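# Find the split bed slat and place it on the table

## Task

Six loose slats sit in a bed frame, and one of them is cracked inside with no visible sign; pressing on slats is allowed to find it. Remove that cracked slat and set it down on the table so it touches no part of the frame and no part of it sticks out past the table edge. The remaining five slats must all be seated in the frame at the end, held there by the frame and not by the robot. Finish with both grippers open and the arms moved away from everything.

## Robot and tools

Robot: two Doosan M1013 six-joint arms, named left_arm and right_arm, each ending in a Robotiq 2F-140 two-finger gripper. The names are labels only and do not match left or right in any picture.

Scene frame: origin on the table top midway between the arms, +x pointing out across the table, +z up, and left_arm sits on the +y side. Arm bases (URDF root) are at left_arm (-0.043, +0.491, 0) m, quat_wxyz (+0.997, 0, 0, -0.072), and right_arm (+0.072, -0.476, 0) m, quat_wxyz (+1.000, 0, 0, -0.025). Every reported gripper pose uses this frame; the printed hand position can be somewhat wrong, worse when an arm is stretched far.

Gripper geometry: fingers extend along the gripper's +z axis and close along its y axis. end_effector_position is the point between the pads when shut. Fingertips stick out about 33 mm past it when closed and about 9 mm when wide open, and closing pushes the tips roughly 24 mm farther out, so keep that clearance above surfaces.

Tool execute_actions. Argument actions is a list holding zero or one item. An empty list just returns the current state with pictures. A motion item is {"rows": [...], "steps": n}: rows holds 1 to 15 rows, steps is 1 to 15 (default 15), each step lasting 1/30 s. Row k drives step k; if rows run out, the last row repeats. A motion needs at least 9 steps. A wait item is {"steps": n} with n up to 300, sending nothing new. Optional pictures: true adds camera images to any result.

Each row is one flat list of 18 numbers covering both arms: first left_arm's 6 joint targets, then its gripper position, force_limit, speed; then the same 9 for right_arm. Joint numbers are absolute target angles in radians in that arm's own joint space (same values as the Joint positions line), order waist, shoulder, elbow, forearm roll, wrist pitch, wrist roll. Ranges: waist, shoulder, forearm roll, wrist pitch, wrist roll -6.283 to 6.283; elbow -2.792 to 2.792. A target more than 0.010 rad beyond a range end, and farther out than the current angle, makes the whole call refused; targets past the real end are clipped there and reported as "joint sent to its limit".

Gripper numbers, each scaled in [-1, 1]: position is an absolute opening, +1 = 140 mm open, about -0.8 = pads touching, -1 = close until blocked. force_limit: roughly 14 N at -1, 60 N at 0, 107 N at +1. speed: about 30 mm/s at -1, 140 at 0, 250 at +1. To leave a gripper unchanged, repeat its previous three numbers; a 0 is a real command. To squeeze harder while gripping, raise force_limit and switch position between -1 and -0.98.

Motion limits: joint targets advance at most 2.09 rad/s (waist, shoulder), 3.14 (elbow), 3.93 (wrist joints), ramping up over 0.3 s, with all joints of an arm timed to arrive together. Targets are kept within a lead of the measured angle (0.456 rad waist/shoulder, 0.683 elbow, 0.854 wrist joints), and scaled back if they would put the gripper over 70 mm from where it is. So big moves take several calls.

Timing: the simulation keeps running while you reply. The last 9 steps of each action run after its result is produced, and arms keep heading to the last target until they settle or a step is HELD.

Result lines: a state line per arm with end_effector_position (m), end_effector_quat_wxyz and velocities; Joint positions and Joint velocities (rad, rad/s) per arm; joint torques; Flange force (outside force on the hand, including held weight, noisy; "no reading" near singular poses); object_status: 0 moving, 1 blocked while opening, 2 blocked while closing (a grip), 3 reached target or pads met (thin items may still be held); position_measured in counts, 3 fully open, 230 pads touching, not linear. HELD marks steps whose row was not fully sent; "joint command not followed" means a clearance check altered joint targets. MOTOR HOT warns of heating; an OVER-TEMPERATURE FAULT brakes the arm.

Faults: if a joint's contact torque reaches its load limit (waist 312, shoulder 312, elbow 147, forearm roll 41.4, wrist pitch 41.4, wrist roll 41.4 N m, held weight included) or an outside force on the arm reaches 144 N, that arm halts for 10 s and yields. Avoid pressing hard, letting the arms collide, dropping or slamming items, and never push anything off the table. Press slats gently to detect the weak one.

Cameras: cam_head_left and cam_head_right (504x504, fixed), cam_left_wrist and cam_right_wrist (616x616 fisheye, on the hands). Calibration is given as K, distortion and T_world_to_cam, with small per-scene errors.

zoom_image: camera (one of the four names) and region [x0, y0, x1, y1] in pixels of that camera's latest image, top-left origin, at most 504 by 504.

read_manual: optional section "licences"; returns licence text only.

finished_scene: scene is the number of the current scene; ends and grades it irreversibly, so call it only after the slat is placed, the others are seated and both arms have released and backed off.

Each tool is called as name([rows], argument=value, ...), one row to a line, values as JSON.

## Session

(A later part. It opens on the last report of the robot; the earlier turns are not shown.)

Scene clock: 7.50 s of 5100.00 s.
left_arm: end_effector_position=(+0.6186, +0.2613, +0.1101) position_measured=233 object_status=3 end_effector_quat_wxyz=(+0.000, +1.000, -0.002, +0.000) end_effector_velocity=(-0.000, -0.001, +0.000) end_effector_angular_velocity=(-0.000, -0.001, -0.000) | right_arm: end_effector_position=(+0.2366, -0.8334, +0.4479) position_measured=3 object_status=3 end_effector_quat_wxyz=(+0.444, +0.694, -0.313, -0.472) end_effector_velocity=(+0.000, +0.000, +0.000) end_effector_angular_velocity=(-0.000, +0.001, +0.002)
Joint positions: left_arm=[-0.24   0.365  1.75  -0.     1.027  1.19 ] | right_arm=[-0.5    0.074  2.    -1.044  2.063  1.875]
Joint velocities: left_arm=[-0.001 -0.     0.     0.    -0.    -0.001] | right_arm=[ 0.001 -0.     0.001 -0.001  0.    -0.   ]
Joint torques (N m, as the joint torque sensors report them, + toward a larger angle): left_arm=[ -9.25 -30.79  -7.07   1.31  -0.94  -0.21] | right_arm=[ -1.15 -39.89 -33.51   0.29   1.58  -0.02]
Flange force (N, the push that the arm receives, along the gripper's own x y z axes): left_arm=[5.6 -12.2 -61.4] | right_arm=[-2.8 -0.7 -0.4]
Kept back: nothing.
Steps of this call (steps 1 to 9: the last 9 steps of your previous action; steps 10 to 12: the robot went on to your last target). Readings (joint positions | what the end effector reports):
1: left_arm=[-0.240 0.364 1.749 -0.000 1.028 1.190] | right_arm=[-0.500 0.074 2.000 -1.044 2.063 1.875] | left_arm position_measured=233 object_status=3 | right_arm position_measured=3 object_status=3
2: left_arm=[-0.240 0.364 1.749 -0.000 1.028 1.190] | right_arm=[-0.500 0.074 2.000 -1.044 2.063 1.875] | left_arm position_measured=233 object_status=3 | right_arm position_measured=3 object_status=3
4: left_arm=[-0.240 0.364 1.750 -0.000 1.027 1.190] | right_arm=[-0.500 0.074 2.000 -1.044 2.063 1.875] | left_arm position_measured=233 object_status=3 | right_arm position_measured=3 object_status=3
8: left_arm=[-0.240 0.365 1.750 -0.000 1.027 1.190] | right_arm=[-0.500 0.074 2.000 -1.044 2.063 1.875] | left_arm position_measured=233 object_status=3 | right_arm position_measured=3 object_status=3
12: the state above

execute_actions([
  {"rows":[[-0.24,0.349,1.7313,0,1.061,1.19,-1,0,0,-0.5,0.074,2.0,-1.044,2.063,1.875,1,0,0],[-0.24,0.349,1.7313,0,1.061,1.19,-1,0,0,-0.5,0.074,2.0,-1.044,2.063,1.875,1,0,0],[-0.24,0.349,1.7313,0,1.061,1.19,-1,0,0,-0.5,0.074,2.0,-1.044,2.063,1.875,1,0,0],[-0.24,0.349,1.7313,0,1.061,1.19,-1,0,0,-0.5,0.074,2.0,-1.044,2.063,1.875,1,0,0],[-0.24,0.349,1.7313,0,1.061,1.19,-1,0,0,-0.5,0.074,2.0,-1.044,2.063,1.875,1,0,0],[-0.376,0.349,1.7313,0,1.061,1.05,-1,0,0,-0.5,0.074,2.0,-1.044,2.063,1.875,1,0,0]]},
])

execute_actions([
  {"steps":18},
])

execute_actions([
  {"rows":[[-0.376,0.3608,1.7453,0,1.0355,1.05,-1,0,0,-0.5,0.074,2.0,-1.044,2.063,1.875,1,0,0]]},
])

execute_actions([
  {"steps":10},
])

execute_actions([
  {"rows":[[-0.376,0.3631,1.7481,0,1.0304,1.05,-1,0,0,-0.5,0.074,2.0,-1.044,2.063,1.875,1,0,0]]},
])

execute_actions([
  {"steps":10},
])

execute_actions([
  {"rows":[[-0.376,0.349,1.7313,0,1.061,1.05,-1,0,0,-0.5,0.074,2.0,-1.044,2.063,1.875,1,0,0],[-0.376,0.349,1.7313,0,1.061,1.05,-1,0,0,-0.5,0.074,2.0,-1.044,2.063,1.875,1,0,0],[-0.376,0.349,1.7313,0,1.061,1.05,-1,0,0,-0.5,0.074,2.0,-1.044,2.063,1.875,1,0,0],[-0.376,0.349,1.7313,0,1.061,1.05,-1,0,0,-0.5,0.074,2.0,-1.044,2.063,1.875,1,0,0],[-0.376,0.349,1.7313,0,1.061,1.05,-1,0,0,-0.5,0.074,2.0,-1.044,2.063,1.875,1,0,0],[-0.521,0.349,1.7313,0,1.061,0.906,-1,0,0,-0.5,0.074,2.0,-1.044,2.063,1.875,1,0,0]]},
])

execute_actions([
  {"steps":18},
])

execute_actions([
  {"rows":[[-0.521,0.3608,1.7453,0,1.0355,0.906,-1,0,0,-0.5,0.074,2.0,-1.044,2.063,1.875,1,0,0]]},
])

execute_actions([
  {"steps":10},
])

execute_actions([
  {"rows":[[-0.521,0.3631,1.7481,0,1.0304,0.906,-1,0,0,-0.5,0.074,2.0,-1.044,2.063,1.875,1,0,0]]},
])

execute_actions([
  {"steps":10},
], pictures=true)

Scene clock: 9.40 s of 5100.00 s.
left_arm: end_effector_position=(+0.6187, +0.2612, +0.1260) position_measured=233 object_status=3 end_effector_quat_wxyz=(-0.000, +1.000, -0.002, -0.000) end_effector_velocity=(-0.001, -0.010, +0.040) end_effector_angular_velocity=(-0.002, -0.004, -0.001) | right_arm: end_effector_position=(+0.2366, -0.8334, +0.4479) position_measured=3 object_status=3 end_effector_quat_wxyz=(+0.444, +0.694, -0.313, -0.472) end_effector_velocity=(-0.001, +0.000, -0.001) end_effector_angular_velocity=(+0.001, +0.002, -0.000)
Joint positions: left_arm=[-0.24   0.352  1.735 -0.     1.055  1.19 ] | right_arm=[-0.5    0.074  2.    -1.044  2.063  1.875]
Joint velocities: left_arm=[-0.013 -0.031 -0.037 -0.     0.063 -0.012] | right_arm=[-0.    -0.     0.002 -0.    -0.    -0.   ]
Joint torques (N m, as the joint torque sensors report them, + toward a larger angle): left_arm=[ -3.19 -63.93 -29.6    3.22  -0.02  -0.22] | right_arm=[ -1.1  -39.41 -33.5    0.29   1.46  -0.02]
Flange force (N, the push that the arm receives, along the gripper's own x y z axes): left_arm=[6.4 -1.4 -3.7] | right_arm=[-3.7 -0.7 0.0]
Steps of this call (steps 1 to 15: the robot went on to your last target; steps 16 to 51: nothing new was sent; steps 52 to 57: the first 6 steps of this action). Readings (joint positions | what the end effector reports):
52: left_arm=[-0.240 0.365 1.750 -0.000 1.027 1.190] | right_arm=[-0.500 0.074 2.000 -1.044 2.063 1.875] | left_arm position_measured=233 object_status=3 | right_arm position_measured=3 object_status=3
53: left_arm=[-0.240 0.363 1.748 0.000 1.031 1.190] | right_arm=[-0.500 0.074 2.000 -1.044 2.063 1.875] | left_arm position_measured=233 object_status=3 | right_arm position_measured=3 object_status=3
55: left_arm=[-0.240 0.356 1.740 -0.000 1.048 1.190] | right_arm=[-0.500 0.074 2.000 -1.044 2.063 1.875] | left_arm position_measured=233 object_status=3 | right_arm position_measured=3 object_status=3
57: the state above

Scene clock: 10.00 s of 5100.00 s.
left_arm: end_effector_position=(+0.5820, +0.1736, +0.1299) position_measured=233 object_status=3 end_effector_quat_wxyz=(+0.000, +1.000, +0.001, +0.000) end_effector_velocity=(-0.001, -0.002, +0.000) end_effector_angular_velocity=(+0.000, +0.000, +0.000) | right_arm: end_effector_position=(+0.2366, -0.8334, +0.4479) position_measured=3 object_status=3 end_effector_quat_wxyz=(+0.444, +0.694, -0.313, -0.472) end_effector_velocity=(-0.000, -0.000, -0.000) end_effector_angular_velocity=(+0.001, -0.000, -0.001)
Joint positions: left_arm=[-0.376  0.349  1.731 -0.     1.061  1.05 ] | right_arm=[-0.5    0.074  2.    -1.044  2.063  1.875]
Joint velocities: left_arm=[-0.003 -0.    -0.    -0.     0.001 -0.003] | right_arm=[-0.001 -0.    -0.     0.001 -0.    -0.001]
Joint torques (N m, as the joint torque sensors report them, + toward a larger angle): left_arm=[ -4.88 -71.49 -34.11   3.41   0.17  -0.17] | right_arm=[ -0.66 -39.64 -33.39   0.38   1.54   0.08]
Flange force (N, the push that the arm receives, along the gripper's own x y z axes): left_arm=[7.3 -4.5 -1.9] | right_arm=[-2.0 0.4 0.8]
Kept back: nothing.
Steps of this call (steps 1 to 9: the last 9 steps of your previous action; steps 10 to 18: the robot went on to your last target). Readings (joint positions | what the end effector reports):
1: left_arm=[-0.243 0.351 1.734 -0.000 1.057 1.187] | right_arm=[-0.500 0.074 2.000 -1.044 2.063 1.875] | left_arm position_measured=233 object_status=3 | right_arm position_measured=3 object_status=3
2: left_arm=[-0.253 0.351 1.734 -0.000 1.057 1.176] | right_arm=[-0.500 0.074 2.000 -1.044 2.063 1.875] | left_arm position_measured=233 object_status=3 | right_arm position_measured=3 object_status=3
4: left_arm=[-0.292 0.351 1.733 -0.000 1.058 1.136] | right_arm=[-0.500 0.074 2.000 -1.044 2.063 1.875] | left_arm position_measured=233 object_status=3 | right_arm position_measured=3 object_status=3
8: left_arm=[-0.357 0.349 1.732 0.000 1.060 1.070] | right_arm=[-0.500 0.074 2.000 -1.044 2.063 1.875] | left_arm position_measured=233 object_status=3 | right_arm position_measured=3 object_status=3
18: the state above

Scene clock: 10.20 s of 5100.00 s.
left_arm: end_effector_position=(+0.5817, +0.1736, +0.1174) position_measured=233 object_status=3 end_effector_quat_wxyz=(+0.000, +1.000, +0.000, +0.000) end_effector_velocity=(-0.001, +0.000, -0.030) end_effector_angular_velocity=(+0.000, +0.000, -0.001) | right_arm: end_effector_position=(+0.2366, -0.8334, +0.4479) position_measured=3 object_status=3 end_effector_quat_wxyz=(+0.444, +0.694, -0.313, -0.472) end_effector_velocity=(+0.001, +0.001, -0.000) end_effector_angular_velocity=(+0.001, +0.001, +0.002)
Joint positions: left_arm=[-0.376  0.359  1.743 -0.     1.04   1.05 ] | right_arm=[-0.5    0.074  2.    -1.044  2.063  1.875]
Joint velocities: left_arm=[-0.001  0.023  0.028 -0.    -0.051  0.   ] | right_arm=[ 0.002 -0.     0.001  0.     0.    -0.001]
Joint torques (N m, as the joint torque sensors report them, + toward a larger angle): left_arm=[ -3.74 -75.5  -36.04   3.57   0.05  -0.06] | right_arm=[ -0.4  -39.83 -33.56   0.41   1.66   0.03]
Flange force (N, the push that the arm receives, along the gripper's own x y z axes): left_arm=[5.0 -3.6 -1.9] | right_arm=[-2.3 -0.4 1.0]
Steps of this call (steps 1 to 6: the first 6 steps of this action). Readings (joint positions | what the end effector reports):
1: left_arm=[-0.376 0.349 1.731 -0.000 1.061 1.050] | right_arm=[-0.500 0.074 2.000 -1.044 2.063 1.875] | left_arm position_measured=233 object_status=3 | right_arm position_measured=3 object_status=3
2: left_arm=[-0.376 0.350 1.733 -0.000 1.057 1.050] | right_arm=[-0.500 0.074 2.000 -1.044 2.063 1.875] | left_arm position_measured=233 object_status=3 | right_arm position_measured=3 object_status=3
4: left_arm=[-0.376 0.356 1.740 -0.000 1.045 1.050] | right_arm=[-0.500 0.074 2.000 -1.044 2.063 1.875] | left_arm position_measured=233 object_status=3 | right_arm position_measured=3 object_status=3
6: the state above

Scene clock: 10.53 s of 5100.00 s.
left_arm: end_effector_position=(+0.5816, +0.1736, +0.1150) position_measured=233 object_status=3 end_effector_quat_wxyz=(+0.000, +1.000, +0.000, +0.000) end_effector_velocity=(-0.001, -0.000, -0.001) end_effector_angular_velocity=(+0.000, +0.000, -0.001) | right_arm: end_effector_position=(+0.2366, -0.8334, +0.4479) position_measured=3 object_status=3 end_effector_quat_wxyz=(+0.444, +0.694, -0.313, -0.472) end_effector_velocity=(-0.000, -0.000, -0.000) end_effector_angular_velocity=(+0.001, +0.001, -0.000)
Joint positions: left_arm=[-0.376  0.361  1.745 -0.     1.036  1.05 ] | right_arm=[-0.5    0.074  2.    -1.044  2.063  1.875]
Joint velocities: left_arm=[-0.001 -0.     0.001  0.    -0.001  0.001] | right_arm=[-0.001  0.     0.001 -0.    -0.    -0.001]
Joint torques (N m, as the joint torque sensors report them, + toward a larger angle): left_arm=[ -4.72 -62.24 -26.66   2.92   1.11  -0.12] | right_arm=[ -0.71 -39.31 -33.41   0.36   1.46   0.12]
Flange force (N, the push that the arm receives, along the gripper's own x y z axes): left_arm=[6.8 -4.1 -14.6] | right_arm=[-3.0 0.2 0.9]
Kept back: nothing.
Steps of this call (steps 1 to 9: the last 9 steps of your previous action; step 10: the robot went on to your last target). Readings (joint positions | what the end effector reports):
1: left_arm=[-0.376 0.359 1.744 -0.000 1.038 1.050] | right_arm=[-0.500 0.074 2.000 -1.044 2.063 1.875] | left_arm position_measured=233 object_status=3 | right_arm position_measured=3 object_status=3
2: left_arm=[-0.376 0.360 1.744 -0.000 1.037 1.050] | right_arm=[-0.500 0.074 2.000 -1.044 2.063 1.875] | left_arm position_measured=233 object_status=3 | right_arm position_measured=3 object_status=3
4: left_arm=[-0.376 0.360 1.745 -0.000 1.036 1.050] | right_arm=[-0.500 0.074 2.000 -1.044 2.063 1.875] | left_arm position_measured=233 object_status=3 | right_arm position_measured=3 object_status=3
8: left_arm=[-0.376 0.361 1.745 -0.000 1.036 1.050] | right_arm=[-0.500 0.074 2.000 -1.044 2.063 1.875] | left_arm position_measured=233 object_status=3 | right_arm position_measured=3 object_status=3
10: the state above

Scene clock: 10.73 s of 5100.00 s.
left_arm: end_effector_position=(+0.5815, +0.1737, +0.1126) position_measured=233 object_status=3 end_effector_quat_wxyz=(+0.000, +1.000, +0.000, +0.000) end_effector_velocity=(-0.001, -0.000, -0.006) end_effector_angular_velocity=(-0.000, -0.000, -0.001) | right_arm: end_effector_position=(+0.2366, -0.8334, +0.4479) position_measured=3 object_status=3 end_effector_quat_wxyz=(+0.444, +0.694, -0.313, -0.472) end_effector_velocity=(-0.000, -0.000, +0.000) end_effector_angular_velocity=(-0.001, -0.001, -0.002)
Joint positions: left_arm=[-0.376  0.363  1.747 -0.     1.031  1.05 ] | right_arm=[-0.5    0.074  2.    -1.044  2.063  1.875]
Joint velocities: left_arm=[-0.001  0.004  0.006 -0.    -0.01   0.   ] | right_arm=[-0.001 -0.    -0.001  0.    -0.     0.001]
Joint torques (N m, as the joint torque sensors report them, + toward a larger angle): left_arm=[ -4.99 -50.73 -20.03   2.95   0.71  -0.17] | right_arm=[ -1.26 -39.73 -33.27   0.32   1.5    0.12]
Flange force (N, the push that the arm receives, along the gripper's own x y z axes): left_arm=[4.5 -6.3 -31.3] | right_arm=[-2.8 0.1 -0.6]
Steps of this call (steps 1 to 6: the first 6 steps of this action). Readings (joint positions | what the end effector reports):
1: left_arm=[-0.376 0.361 1.745 0.000 1.035 1.050] | right_arm=[-0.500 0.074 2.000 -1.044 2.063 1.875] | left_arm position_measured=233 object_status=3 | right_arm position_measured=3 object_status=3
2: left_arm=[-0.376 0.361 1.746 -0.000 1.034 1.050] | right_arm=[-0.500 0.074 2.000 -1.044 2.063 1.875] | left_arm position_measured=233 object_status=3 | right_arm position_measured=3 object_status=3
4: left_arm=[-0.376 0.362 1.747 -0.000 1.032 1.050] | right_arm=[-0.500 0.074 2.000 -1.044 2.063 1.875] | left_arm position_measured=233 object_status=3 | right_arm position_measured=3 object_status=3
6: the state above

Scene clock: 11.07 s of 5100.00 s.
left_arm: end_effector_position=(+0.5814, +0.1737, +0.1120) position_measured=233 object_status=3 end_effector_quat_wxyz=(+0.000, +1.000, +0.000, +0.000) end_effector_velocity=(+0.000, -0.002, +0.001) end_effector_angular_velocity=(-0.001, -0.001, -0.001) | right_arm: end_effector_position=(+0.2366, -0.8334, +0.4479) position_measured=3 object_status=3 end_effector_quat_wxyz=(+0.444, +0.694, -0.313, -0.472) end_effector_velocity=(-0.000, -0.000, -0.000) end_effector_angular_velocity=(+0.001, -0.001, -0.001)
Joint positions: left_arm=[-0.376  0.363  1.748 -0.     1.03   1.05 ] | right_arm=[-0.5    0.074  2.    -1.044  2.063  1.875]
Joint velocities: left_arm=[-0.002 -0.    -0.001  0.    -0.    -0.001] | right_arm=[-0.001 -0.    -0.     0.001 -0.    -0.001]
Joint torques (N m, as the joint torque sensors report them, + toward a larger angle): left_arm=[ -4.75 -49.71 -17.16   3.01   1.57  -0.32] | right_arm=[ -0.51 -39.87 -33.62   0.3    1.49   0.11]
Flange force (N, the push that the arm receives, along the gripper's own x y z axes): left_arm=[7.8 -3.2 -32.7] | right_arm=[-2.1 0.0 0.7]
Kept back: nothing.
Steps of this call (steps 1 to 9: the last 9 steps of your previous action; step 10: the robot went on to your last target). Readings (joint positions | what the end effector reports):
1: left_arm=[-0.376 0.363 1.748 -0.000 1.031 1.050] | right_arm=[-0.500 0.074 2.000 -1.044 2.063 1.875] | left_arm position_measured=233 object_status=3 | right_arm position_measured=3 object_status=3
2: left_arm=[-0.376 0.363 1.748 -0.000 1.031 1.050] | right_arm=[-0.500 0.074 2.000 -1.044 2.063 1.875] | left_arm position_measured=233 object_status=3 | right_arm position_measured=3 object_status=3
4: left_arm=[-0.376 0.363 1.748 0.000 1.031 1.050] | right_arm=[-0.500 0.074 2.000 -1.044 2.063 1.875] | left_arm position_measured=233 object_status=3 | right_arm position_measured=3 object_status=3
8: left_arm=[-0.376 0.363 1.748 -0.000 1.030 1.050] | right_arm=[-0.500 0.074 2.000 -1.044 2.063 1.875] | left_arm position_measured=233 object_status=3 | right_arm position_measured=3 object_status=3
10: the state above

Scene clock: 11.27 s of 5100.00 s.
left_arm: end_effector_position=(+0.5816, +0.1736, +0.1266) position_measured=233 object_status=3 end_effector_quat_wxyz=(-0.000, +1.000, +0.000, -0.000) end_effector_velocity=(-0.002, -0.008, +0.034) end_effector_angular_velocity=(-0.001, -0.002, -0.000) | right_arm: end_effector_position=(+0.2366, -0.8334, +0.4479) position_measured=3 object_status=3 end_effector_quat_wxyz=(+0.444, +0.694, -0.313, -0.472) end_effector_velocity=(-0.000, -0.000, +0.000) end_effector_angular_velocity=(-0.000, -0.000, -0.001)
Joint positions: left_arm=[-0.376  0.352  1.735 -0.     1.056  1.05 ] | right_arm=[-0.5    0.074  2.    -1.044  2.063  1.875]
Joint velocities: left_arm=[-0.011 -0.027 -0.032 -0.     0.057 -0.011] | right_arm=[-0.001  0.    -0.    -0.    -0.     0.   ]
Joint torques (N m, as the joint torque sensors report them, + toward a larger angle): left_arm=[ -2.82 -67.23 -33.72   3.12   0.47   0.1 ] | right_arm=[ -1.01 -40.9  -33.81   0.39   1.47   0.05]
Flange force (N, the push that the arm receives, along the gripper's own x y z axes): left_arm=[2.3 -2.6 1.5] | right_arm=[-1.2 -1.3 -0.4]
Steps of this call (steps 1 to 6: the first 6 steps of this action). Readings (joint positions | what the end effector reports):
1: left_arm=[-0.376 0.363 1.748 -0.000 1.030 1.050] | right_arm=[-0.500 0.074 2.000 -1.044 2.063 1.875] | left_arm position_measured=233 object_status=3 | right_arm position_measured=3 object_status=3
2: left_arm=[-0.376 0.362 1.747 -0.000 1.034 1.050] | right_arm=[-0.500 0.074 2.000 -1.044 2.063 1.875] | left_arm position_measured=233 object_status=3 | right_arm position_measured=3 object_status=3
4: left_arm=[-0.376 0.355 1.738 -0.000 1.049 1.050] | right_arm=[-0.500 0.074 2.000 -1.044 2.063 1.875] | left_arm position_measured=233 object_status=3 | right_arm position_measured=3 object_status=3
6: the state above

Scene clock: 11.87 s of 5100.00 s.
left_arm: end_effector_position=(+0.5295, +0.0867, +0.1299) position_measured=233 object_status=3 end_effector_quat_wxyz=(+0.000, +1.000, +0.000, +0.000) end_effector_velocity=(-0.001, -0.002, +0.000) end_effector_angular_velocity=(-0.000, -0.000, +0.000) | right_arm: end_effector_position=(+0.2366, -0.8334, +0.4479) position_measured=3 object_status=3 end_effector_quat_wxyz=(+0.444, +0.694, -0.313, -0.472) end_effector_velocity=(-0.001, -0.000, +0.000) end_effector_angular_velocity=(-0.001, +0.000, -0.001)
Joint positions: left_arm=[-0.521  0.349  1.731 -0.     1.061  0.906] | right_arm=[-0.5    0.074  2.    -1.044  2.063  1.875]
Joint velocities: left_arm=[-0.003 -0.    -0.     0.    -0.    -0.003] | right_arm=[-0.002  0.     0.    -0.    -0.     0.   ]
Joint torques (N m, as the joint torque sensors report them, + toward a larger angle): left_arm=[ -3.46 -71.03 -33.68   3.45   0.18   0.19] | right_arm=[ -0.58 -40.08 -33.45   0.38   1.66  -0.05]
Flange force (N, the push that the arm receives, along the gripper's own x y z axes): left_arm=[7.0 -2.1 -2.5] | right_arm=[-1.6 -0.4 0.5]
Kept back: nothing.
Steps of this call (steps 1 to 9: the last 9 steps of your previous action; steps 10 to 18: the robot went on to your last target). Readings (joint positions | what the end effector reports):
1: left_arm=[-0.379 0.351 1.734 -0.000 1.057 1.047] | right_arm=[-0.500 0.074 2.000 -1.044 2.063 1.875] | left_arm position_measured=233 object_status=3 | right_arm position_measured=3 object_status=3
2: left_arm=[-0.389 0.351 1.734 -0.000 1.057 1.037] | right_arm=[-0.500 0.074 2.000 -1.044 2.063 1.875] | left_arm position_measured=233 object_status=3 | right_arm position_measured=3 object_status=3
4: left_arm=[-0.428 0.350 1.733 -0.000 1.058 0.998] | right_arm=[-0.500 0.074 2.000 -1.044 2.063 1.875] | left_arm position_measured=233 object_status=3 | right_arm position_measured=3 object_status=3
8: left_arm=[-0.497 0.349 1.732 -0.000 1.060 0.931] | right_arm=[-0.500 0.074 2.000 -1.044 2.063 1.875] | left_arm position_measured=233 object_status=3 | right_arm position_measured=3 object_status=3
18: the state above

Scene clock: 12.07 s of 5100.00 s.
left_arm: end_effector_position=(+0.5292, +0.0867, +0.1175) position_measured=233 object_status=3 end_effector_quat_wxyz=(+0.000, +1.000, -0.000, +0.000) end_effector_velocity=(+0.000, -0.001, -0.026) end_effector_angular_velocity=(-0.003, -0.004, -0.001) | right_arm: end_effector_position=(+0.2366, -0.8334, +0.4479) position_measured=3 object_status=3 end_effector_quat_wxyz=(+0.444, +0.694, -0.313, -0.472) end_effector_velocity=(-0.000, -0.001, +0.000) end_effector_angular_velocity=(-0.000, -0.001, -0.002)
Joint positions: left_arm=[-0.521  0.359  1.743 -0.     1.04   0.906] | right_arm=[-0.5    0.074  2.    -1.044  2.063  1.875]
Joint velocities: left_arm=[-0.001  0.021  0.024 -0.    -0.05  -0.   ] | right_arm=[-0.002 -0.    -0.002  0.    -0.    -0.001]
Joint torques (N m, as the joint torque sensors report them, + toward a larger angle): left_arm=[ -4.18 -76.67 -33.03   3.48   0.46  -0.23] | right_arm=[  0.   -39.67 -33.78   0.21   1.54  -0.01]
Flange force (N, the push that the arm receives, along the gripper's own x y z axes): left_arm=[11.9 0.1 -4.7] | right_arm=[-2.0 -0.2 1.9]
Steps of this call (steps 1 to 6: the first 6 steps of this action). Readings (joint positions | what the end effector reports):
1: left_arm=[-0.521 0.349 1.731 -0.000 1.061 0.906] | right_arm=[-0.500 0.074 2.000 -1.044 2.063 1.875] | left_arm position_measured=233 object_status=3 | right_arm position_measured=3 object_status=3
2: left_arm=[-0.521 0.350 1.733 -0.000 1.057 0.906] | right_arm=[-0.500 0.074 2.000 -1.044 2.063 1.875] | left_arm position_measured=233 object_status=3 | right_arm position_measured=3 object_status=3
4: left_arm=[-0.521 0.356 1.740 -0.000 1.045 0.906] | right_arm=[-0.500 0.074 2.000 -1.044 2.063 1.875] | left_arm position_measured=233 object_status=3 | right_arm position_measured=3 object_status=3
6: the state above

Scene clock: 12.40 s of 5100.00 s.
left_arm: end_effector_position=(+0.5291, +0.0867, +0.1151) position_measured=233 object_status=3 end_effector_quat_wxyz=(+0.000, +1.000, -0.000, +0.000) end_effector_velocity=(-0.001, +0.000, -0.002) end_effector_angular_velocity=(+0.002, +0.002, -0.001) | right_arm: end_effector_position=(+0.2366, -0.8334, +0.4479) position_measured=3 object_status=3 end_effector_quat_wxyz=(+0.444, +0.694, -0.313, -0.472) end_effector_velocity=(+0.000, +0.000, +0.000) end_effector_angular_velocity=(-0.000, +0.000, +0.001)
Joint positions: left_arm=[-0.521  0.361  1.745 -0.     1.036  0.906] | right_arm=[-0.5    0.074  2.    -1.044  2.063  1.875]
Joint velocities: left_arm=[-0.001  0.001  0.002 -0.    -0.     0.   ] | right_arm=[ 0.001 -0.     0.    -0.    -0.     0.   ]
Joint torques (N m, as the joint torque sensors report them, + toward a larger angle): left_arm=[ -6.18 -52.24 -20.35   2.51   0.46  -0.01] | right_arm=[ -0.2  -39.99 -33.52   0.24   1.5    0.02]
Flange force (N, the push that the arm receives, along the gripper's own x y z axes): left_arm=[7.8 -5.1 -29.4] | right_arm=[-1.9 -0.3 0.8]
Kept back: nothing.
Steps of this call (steps 1 to 9: the last 9 steps of your previous action; step 10: the robot went on to your last target). Readings (joint positions | what the end effector reports):
1: left_arm=[-0.521 0.359 1.744 -0.000 1.038 0.906] | right_arm=[-0.500 0.074 2.000 -1.044 2.063 1.875] | left_arm position_measured=233 object_status=3 | right_arm position_measured=3 object_status=3
2: left_arm=[-0.521 0.360 1.744 0.000 1.037 0.906] | right_arm=[-0.500 0.074 2.000 -1.044 2.063 1.875] | left_arm position_measured=233 object_status=3 | right_arm position_measured=3 object_status=3
4: left_arm=[-0.521 0.360 1.745 -0.000 1.036 0.906] | right_arm=[-0.500 0.074 2.000 -1.044 2.063 1.875] | left_arm position_measured=233 object_status=3 | right_arm position_measured=3 object_status=3
8: left_arm=[-0.521 0.361 1.745 0.000 1.036 0.906] | right_arm=[-0.500 0.074 2.000 -1.044 2.063 1.875] | left_arm position_measured=233 object_status=3 | right_arm position_measured=3 object_status=3
10: the state above

Scene clock: 12.60 s of 5100.00 s.
left_arm: end_effector_position=(+0.5291, +0.0868, +0.1126) position_measured=233 object_status=3 end_effector_quat_wxyz=(+0.000, +1.000, -0.000, +0.000) end_effector_velocity=(-0.000, -0.001, -0.005) end_effector_angular_velocity=(-0.000, -0.000, -0.001) | right_arm: end_effector_position=(+0.2366, -0.8334, +0.4479) position_measured=3 object_status=3 end_effector_quat_wxyz=(+0.444, +0.694, -0.313, -0.472) end_effector_velocity=(-0.001, -0.000, -0.000) end_effector_angular_velocity=(+0.001, +0.000, -0.002)
Joint positions: left_arm=[-0.521  0.363  1.747 -0.     1.031  0.906] | right_arm=[-0.5    0.074  2.    -1.044  2.063  1.875]
Joint velocities: left_arm=[-0.002  0.005  0.005 -0.    -0.01  -0.001] | right_arm=[-0.001  0.     0.     0.     0.    -0.   ]
Joint torques (N m, as the joint torque sensors report them, + toward a larger angle): left_arm=[ -8.16 -40.48 -11.89   1.7    0.85  -0.15] | right_arm=[ -0.56 -38.89 -33.74   0.19   1.53   0.04]
Flange force (N, the push that the arm receives, along the gripper's own x y z axes): left_arm=[10.0 -7.1 -46.6] | right_arm=[-3.7 -0.2 1.7]
Steps of this call (steps 1 to 6: the first 6 steps of this action). Readings (joint positions | what the end effector reports):
1: left_arm=[-0.521 0.361 1.745 -0.000 1.035 0.906] | right_arm=[-0.500 0.074 2.000 -1.044 2.063 1.875] | left_arm position_measured=233 object_status=3 | right_arm position_measured=3 object_status=3
2: left_arm=[-0.521 0.361 1.746 -0.000 1.034 0.906] | right_arm=[-0.500 0.074 2.000 -1.044 2.063 1.875] | left_arm position_measured=233 object_status=3 | right_arm position_measured=3 object_status=3
4: left_arm=[-0.521 0.362 1.747 -0.000 1.032 0.906] | right_arm=[-0.500 0.074 2.000 -1.044 2.063 1.875] | left_arm position_measured=233 object_status=3 | right_arm position_measured=3 object_status=3
6: the state above

Scene clock: 12.93 s of 5100.00 s.
left_arm: end_effector_position=(+0.5290, +0.0868, +0.1120) position_measured=233 object_status=3 end_effector_quat_wxyz=(+0.000, +1.000, -0.000, +0.000) end_effector_velocity=(-0.001, +0.001, -0.001) end_effector_angular_velocity=(+0.001, +0.002, +0.001) | right_arm: end_effector_position=(+0.2366, -0.8334, +0.4479) position_measured=3 object_status=3 end_effector_quat_wxyz=(+0.444, +0.694, -0.313, -0.472) end_effector_velocity=(-0.000, +0.001, -0.001) end_effector_angular_velocity=(+0.002, +0.002, +0.001)
Joint positions: left_arm=[-0.521  0.363  1.748 -0.     1.03   0.906] | right_arm=[-0.5    0.074  2.    -1.044  2.063  1.875]
Joint velocities: left_arm=[-0.     0.     0.002  0.     0.    -0.002] | right_arm=[ 0.001  0.     0.003  0.     0.    -0.001]
Joint torques (N m, as the joint torque sensors report them, + toward a larger angle): left_arm=[ -6.91 -36.79  -5.86   1.69   2.19  -0.24] | right_arm=[ -0.61 -39.81 -33.49   0.31   1.58   0.03]
Flange force (N, the push that the arm receives, along the gripper's own x y z axes): left_arm=[14.2 -2.7 -51.9] | right_arm=[-2.6 -0.5 0.5]
Kept back: nothing.
Steps of this call (steps 1 to 9: the last 9 steps of your previous action; step 10: the robot went on to your last target). Readings (joint positions | what the end effector reports):
1: left_arm=[-0.521 0.363 1.748 -0.000 1.031 0.906] | right_arm=[-0.500 0.074 2.000 -1.044 2.063 1.875] | left_arm position_measured=233 object_status=3 | right_arm position_measured=3 object_status=3
2: left_arm=[-0.521 0.363 1.748 -0.000 1.031 0.906] | right_arm=[-0.500 0.074 2.000 -1.044 2.063 1.875] | left_arm position_measured=233 object_status=3 | right_arm position_measured=3 object_status=3
4: left_arm=[-0.521 0.363 1.748 -0.000 1.031 0.906] | right_arm=[-0.500 0.074 2.000 -1.044 2.063 1.875] | left_arm position_measured=233 object_status=3 | right_arm position_measured=3 object_status=3
8: left_arm=[-0.521 0.363 1.748 -0.000 1.030 0.906] | right_arm=[-0.500 0.074 2.000 -1.044 2.063 1.875] | left_arm position_measured=233 object_status=3 | right_arm position_measured=3 object_status=3
10: the state above
camera_calibration (this result's frames):
cam_left_wrist: T_world_to_cam=[[-0.0838448, -0.996309, -0.0183854, 0.136217], [-0.880996, 0.0654938, 0.468569, 0.413094], [-0.465636, 0.0554845, -0.883235, 0.522428], [0, 0, 0, 1]] pos_world=[0.618616, 0.0796722, 0.270368]
cam_right_wrist: T_world_to_cam=[[-0.0480544, -0.302828, 0.951833, -0.669308], [0.0759607, 0.949066, 0.305782, 0.646918], [-0.995952, 0.0869961, -0.0226038, 0.495959], [0, 0, 0, 1]] pos_world=[0.412648, -0.8598, 0.450464]

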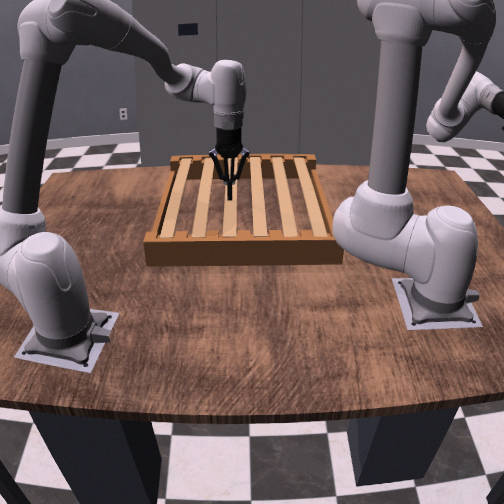

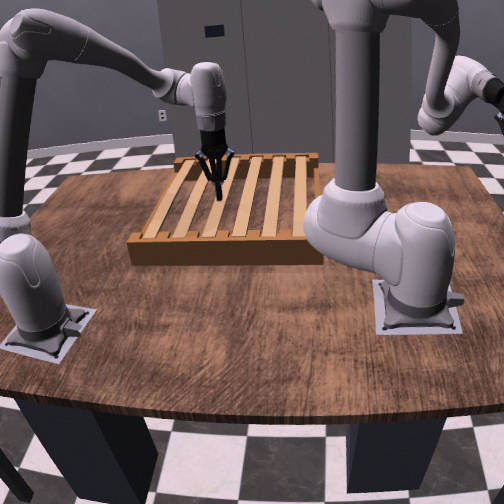

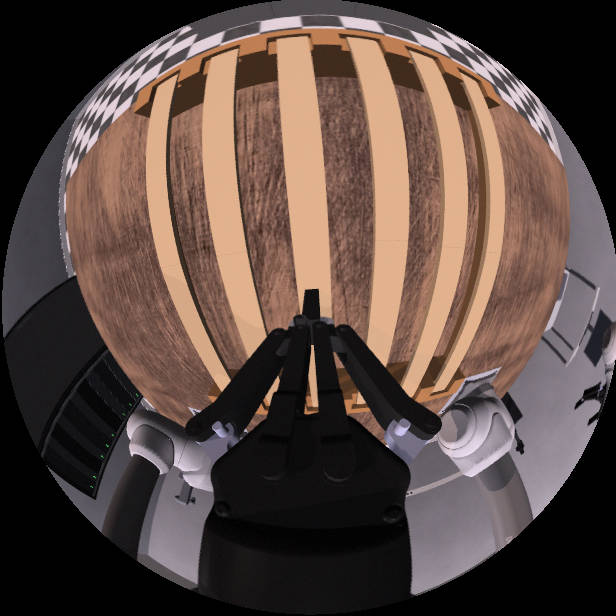

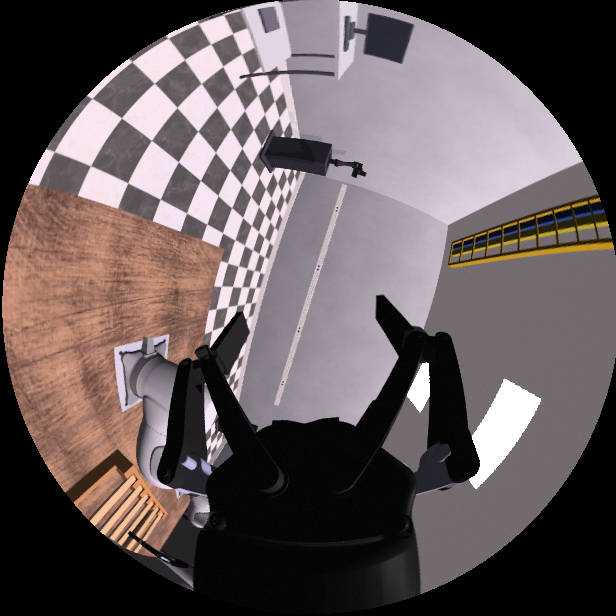

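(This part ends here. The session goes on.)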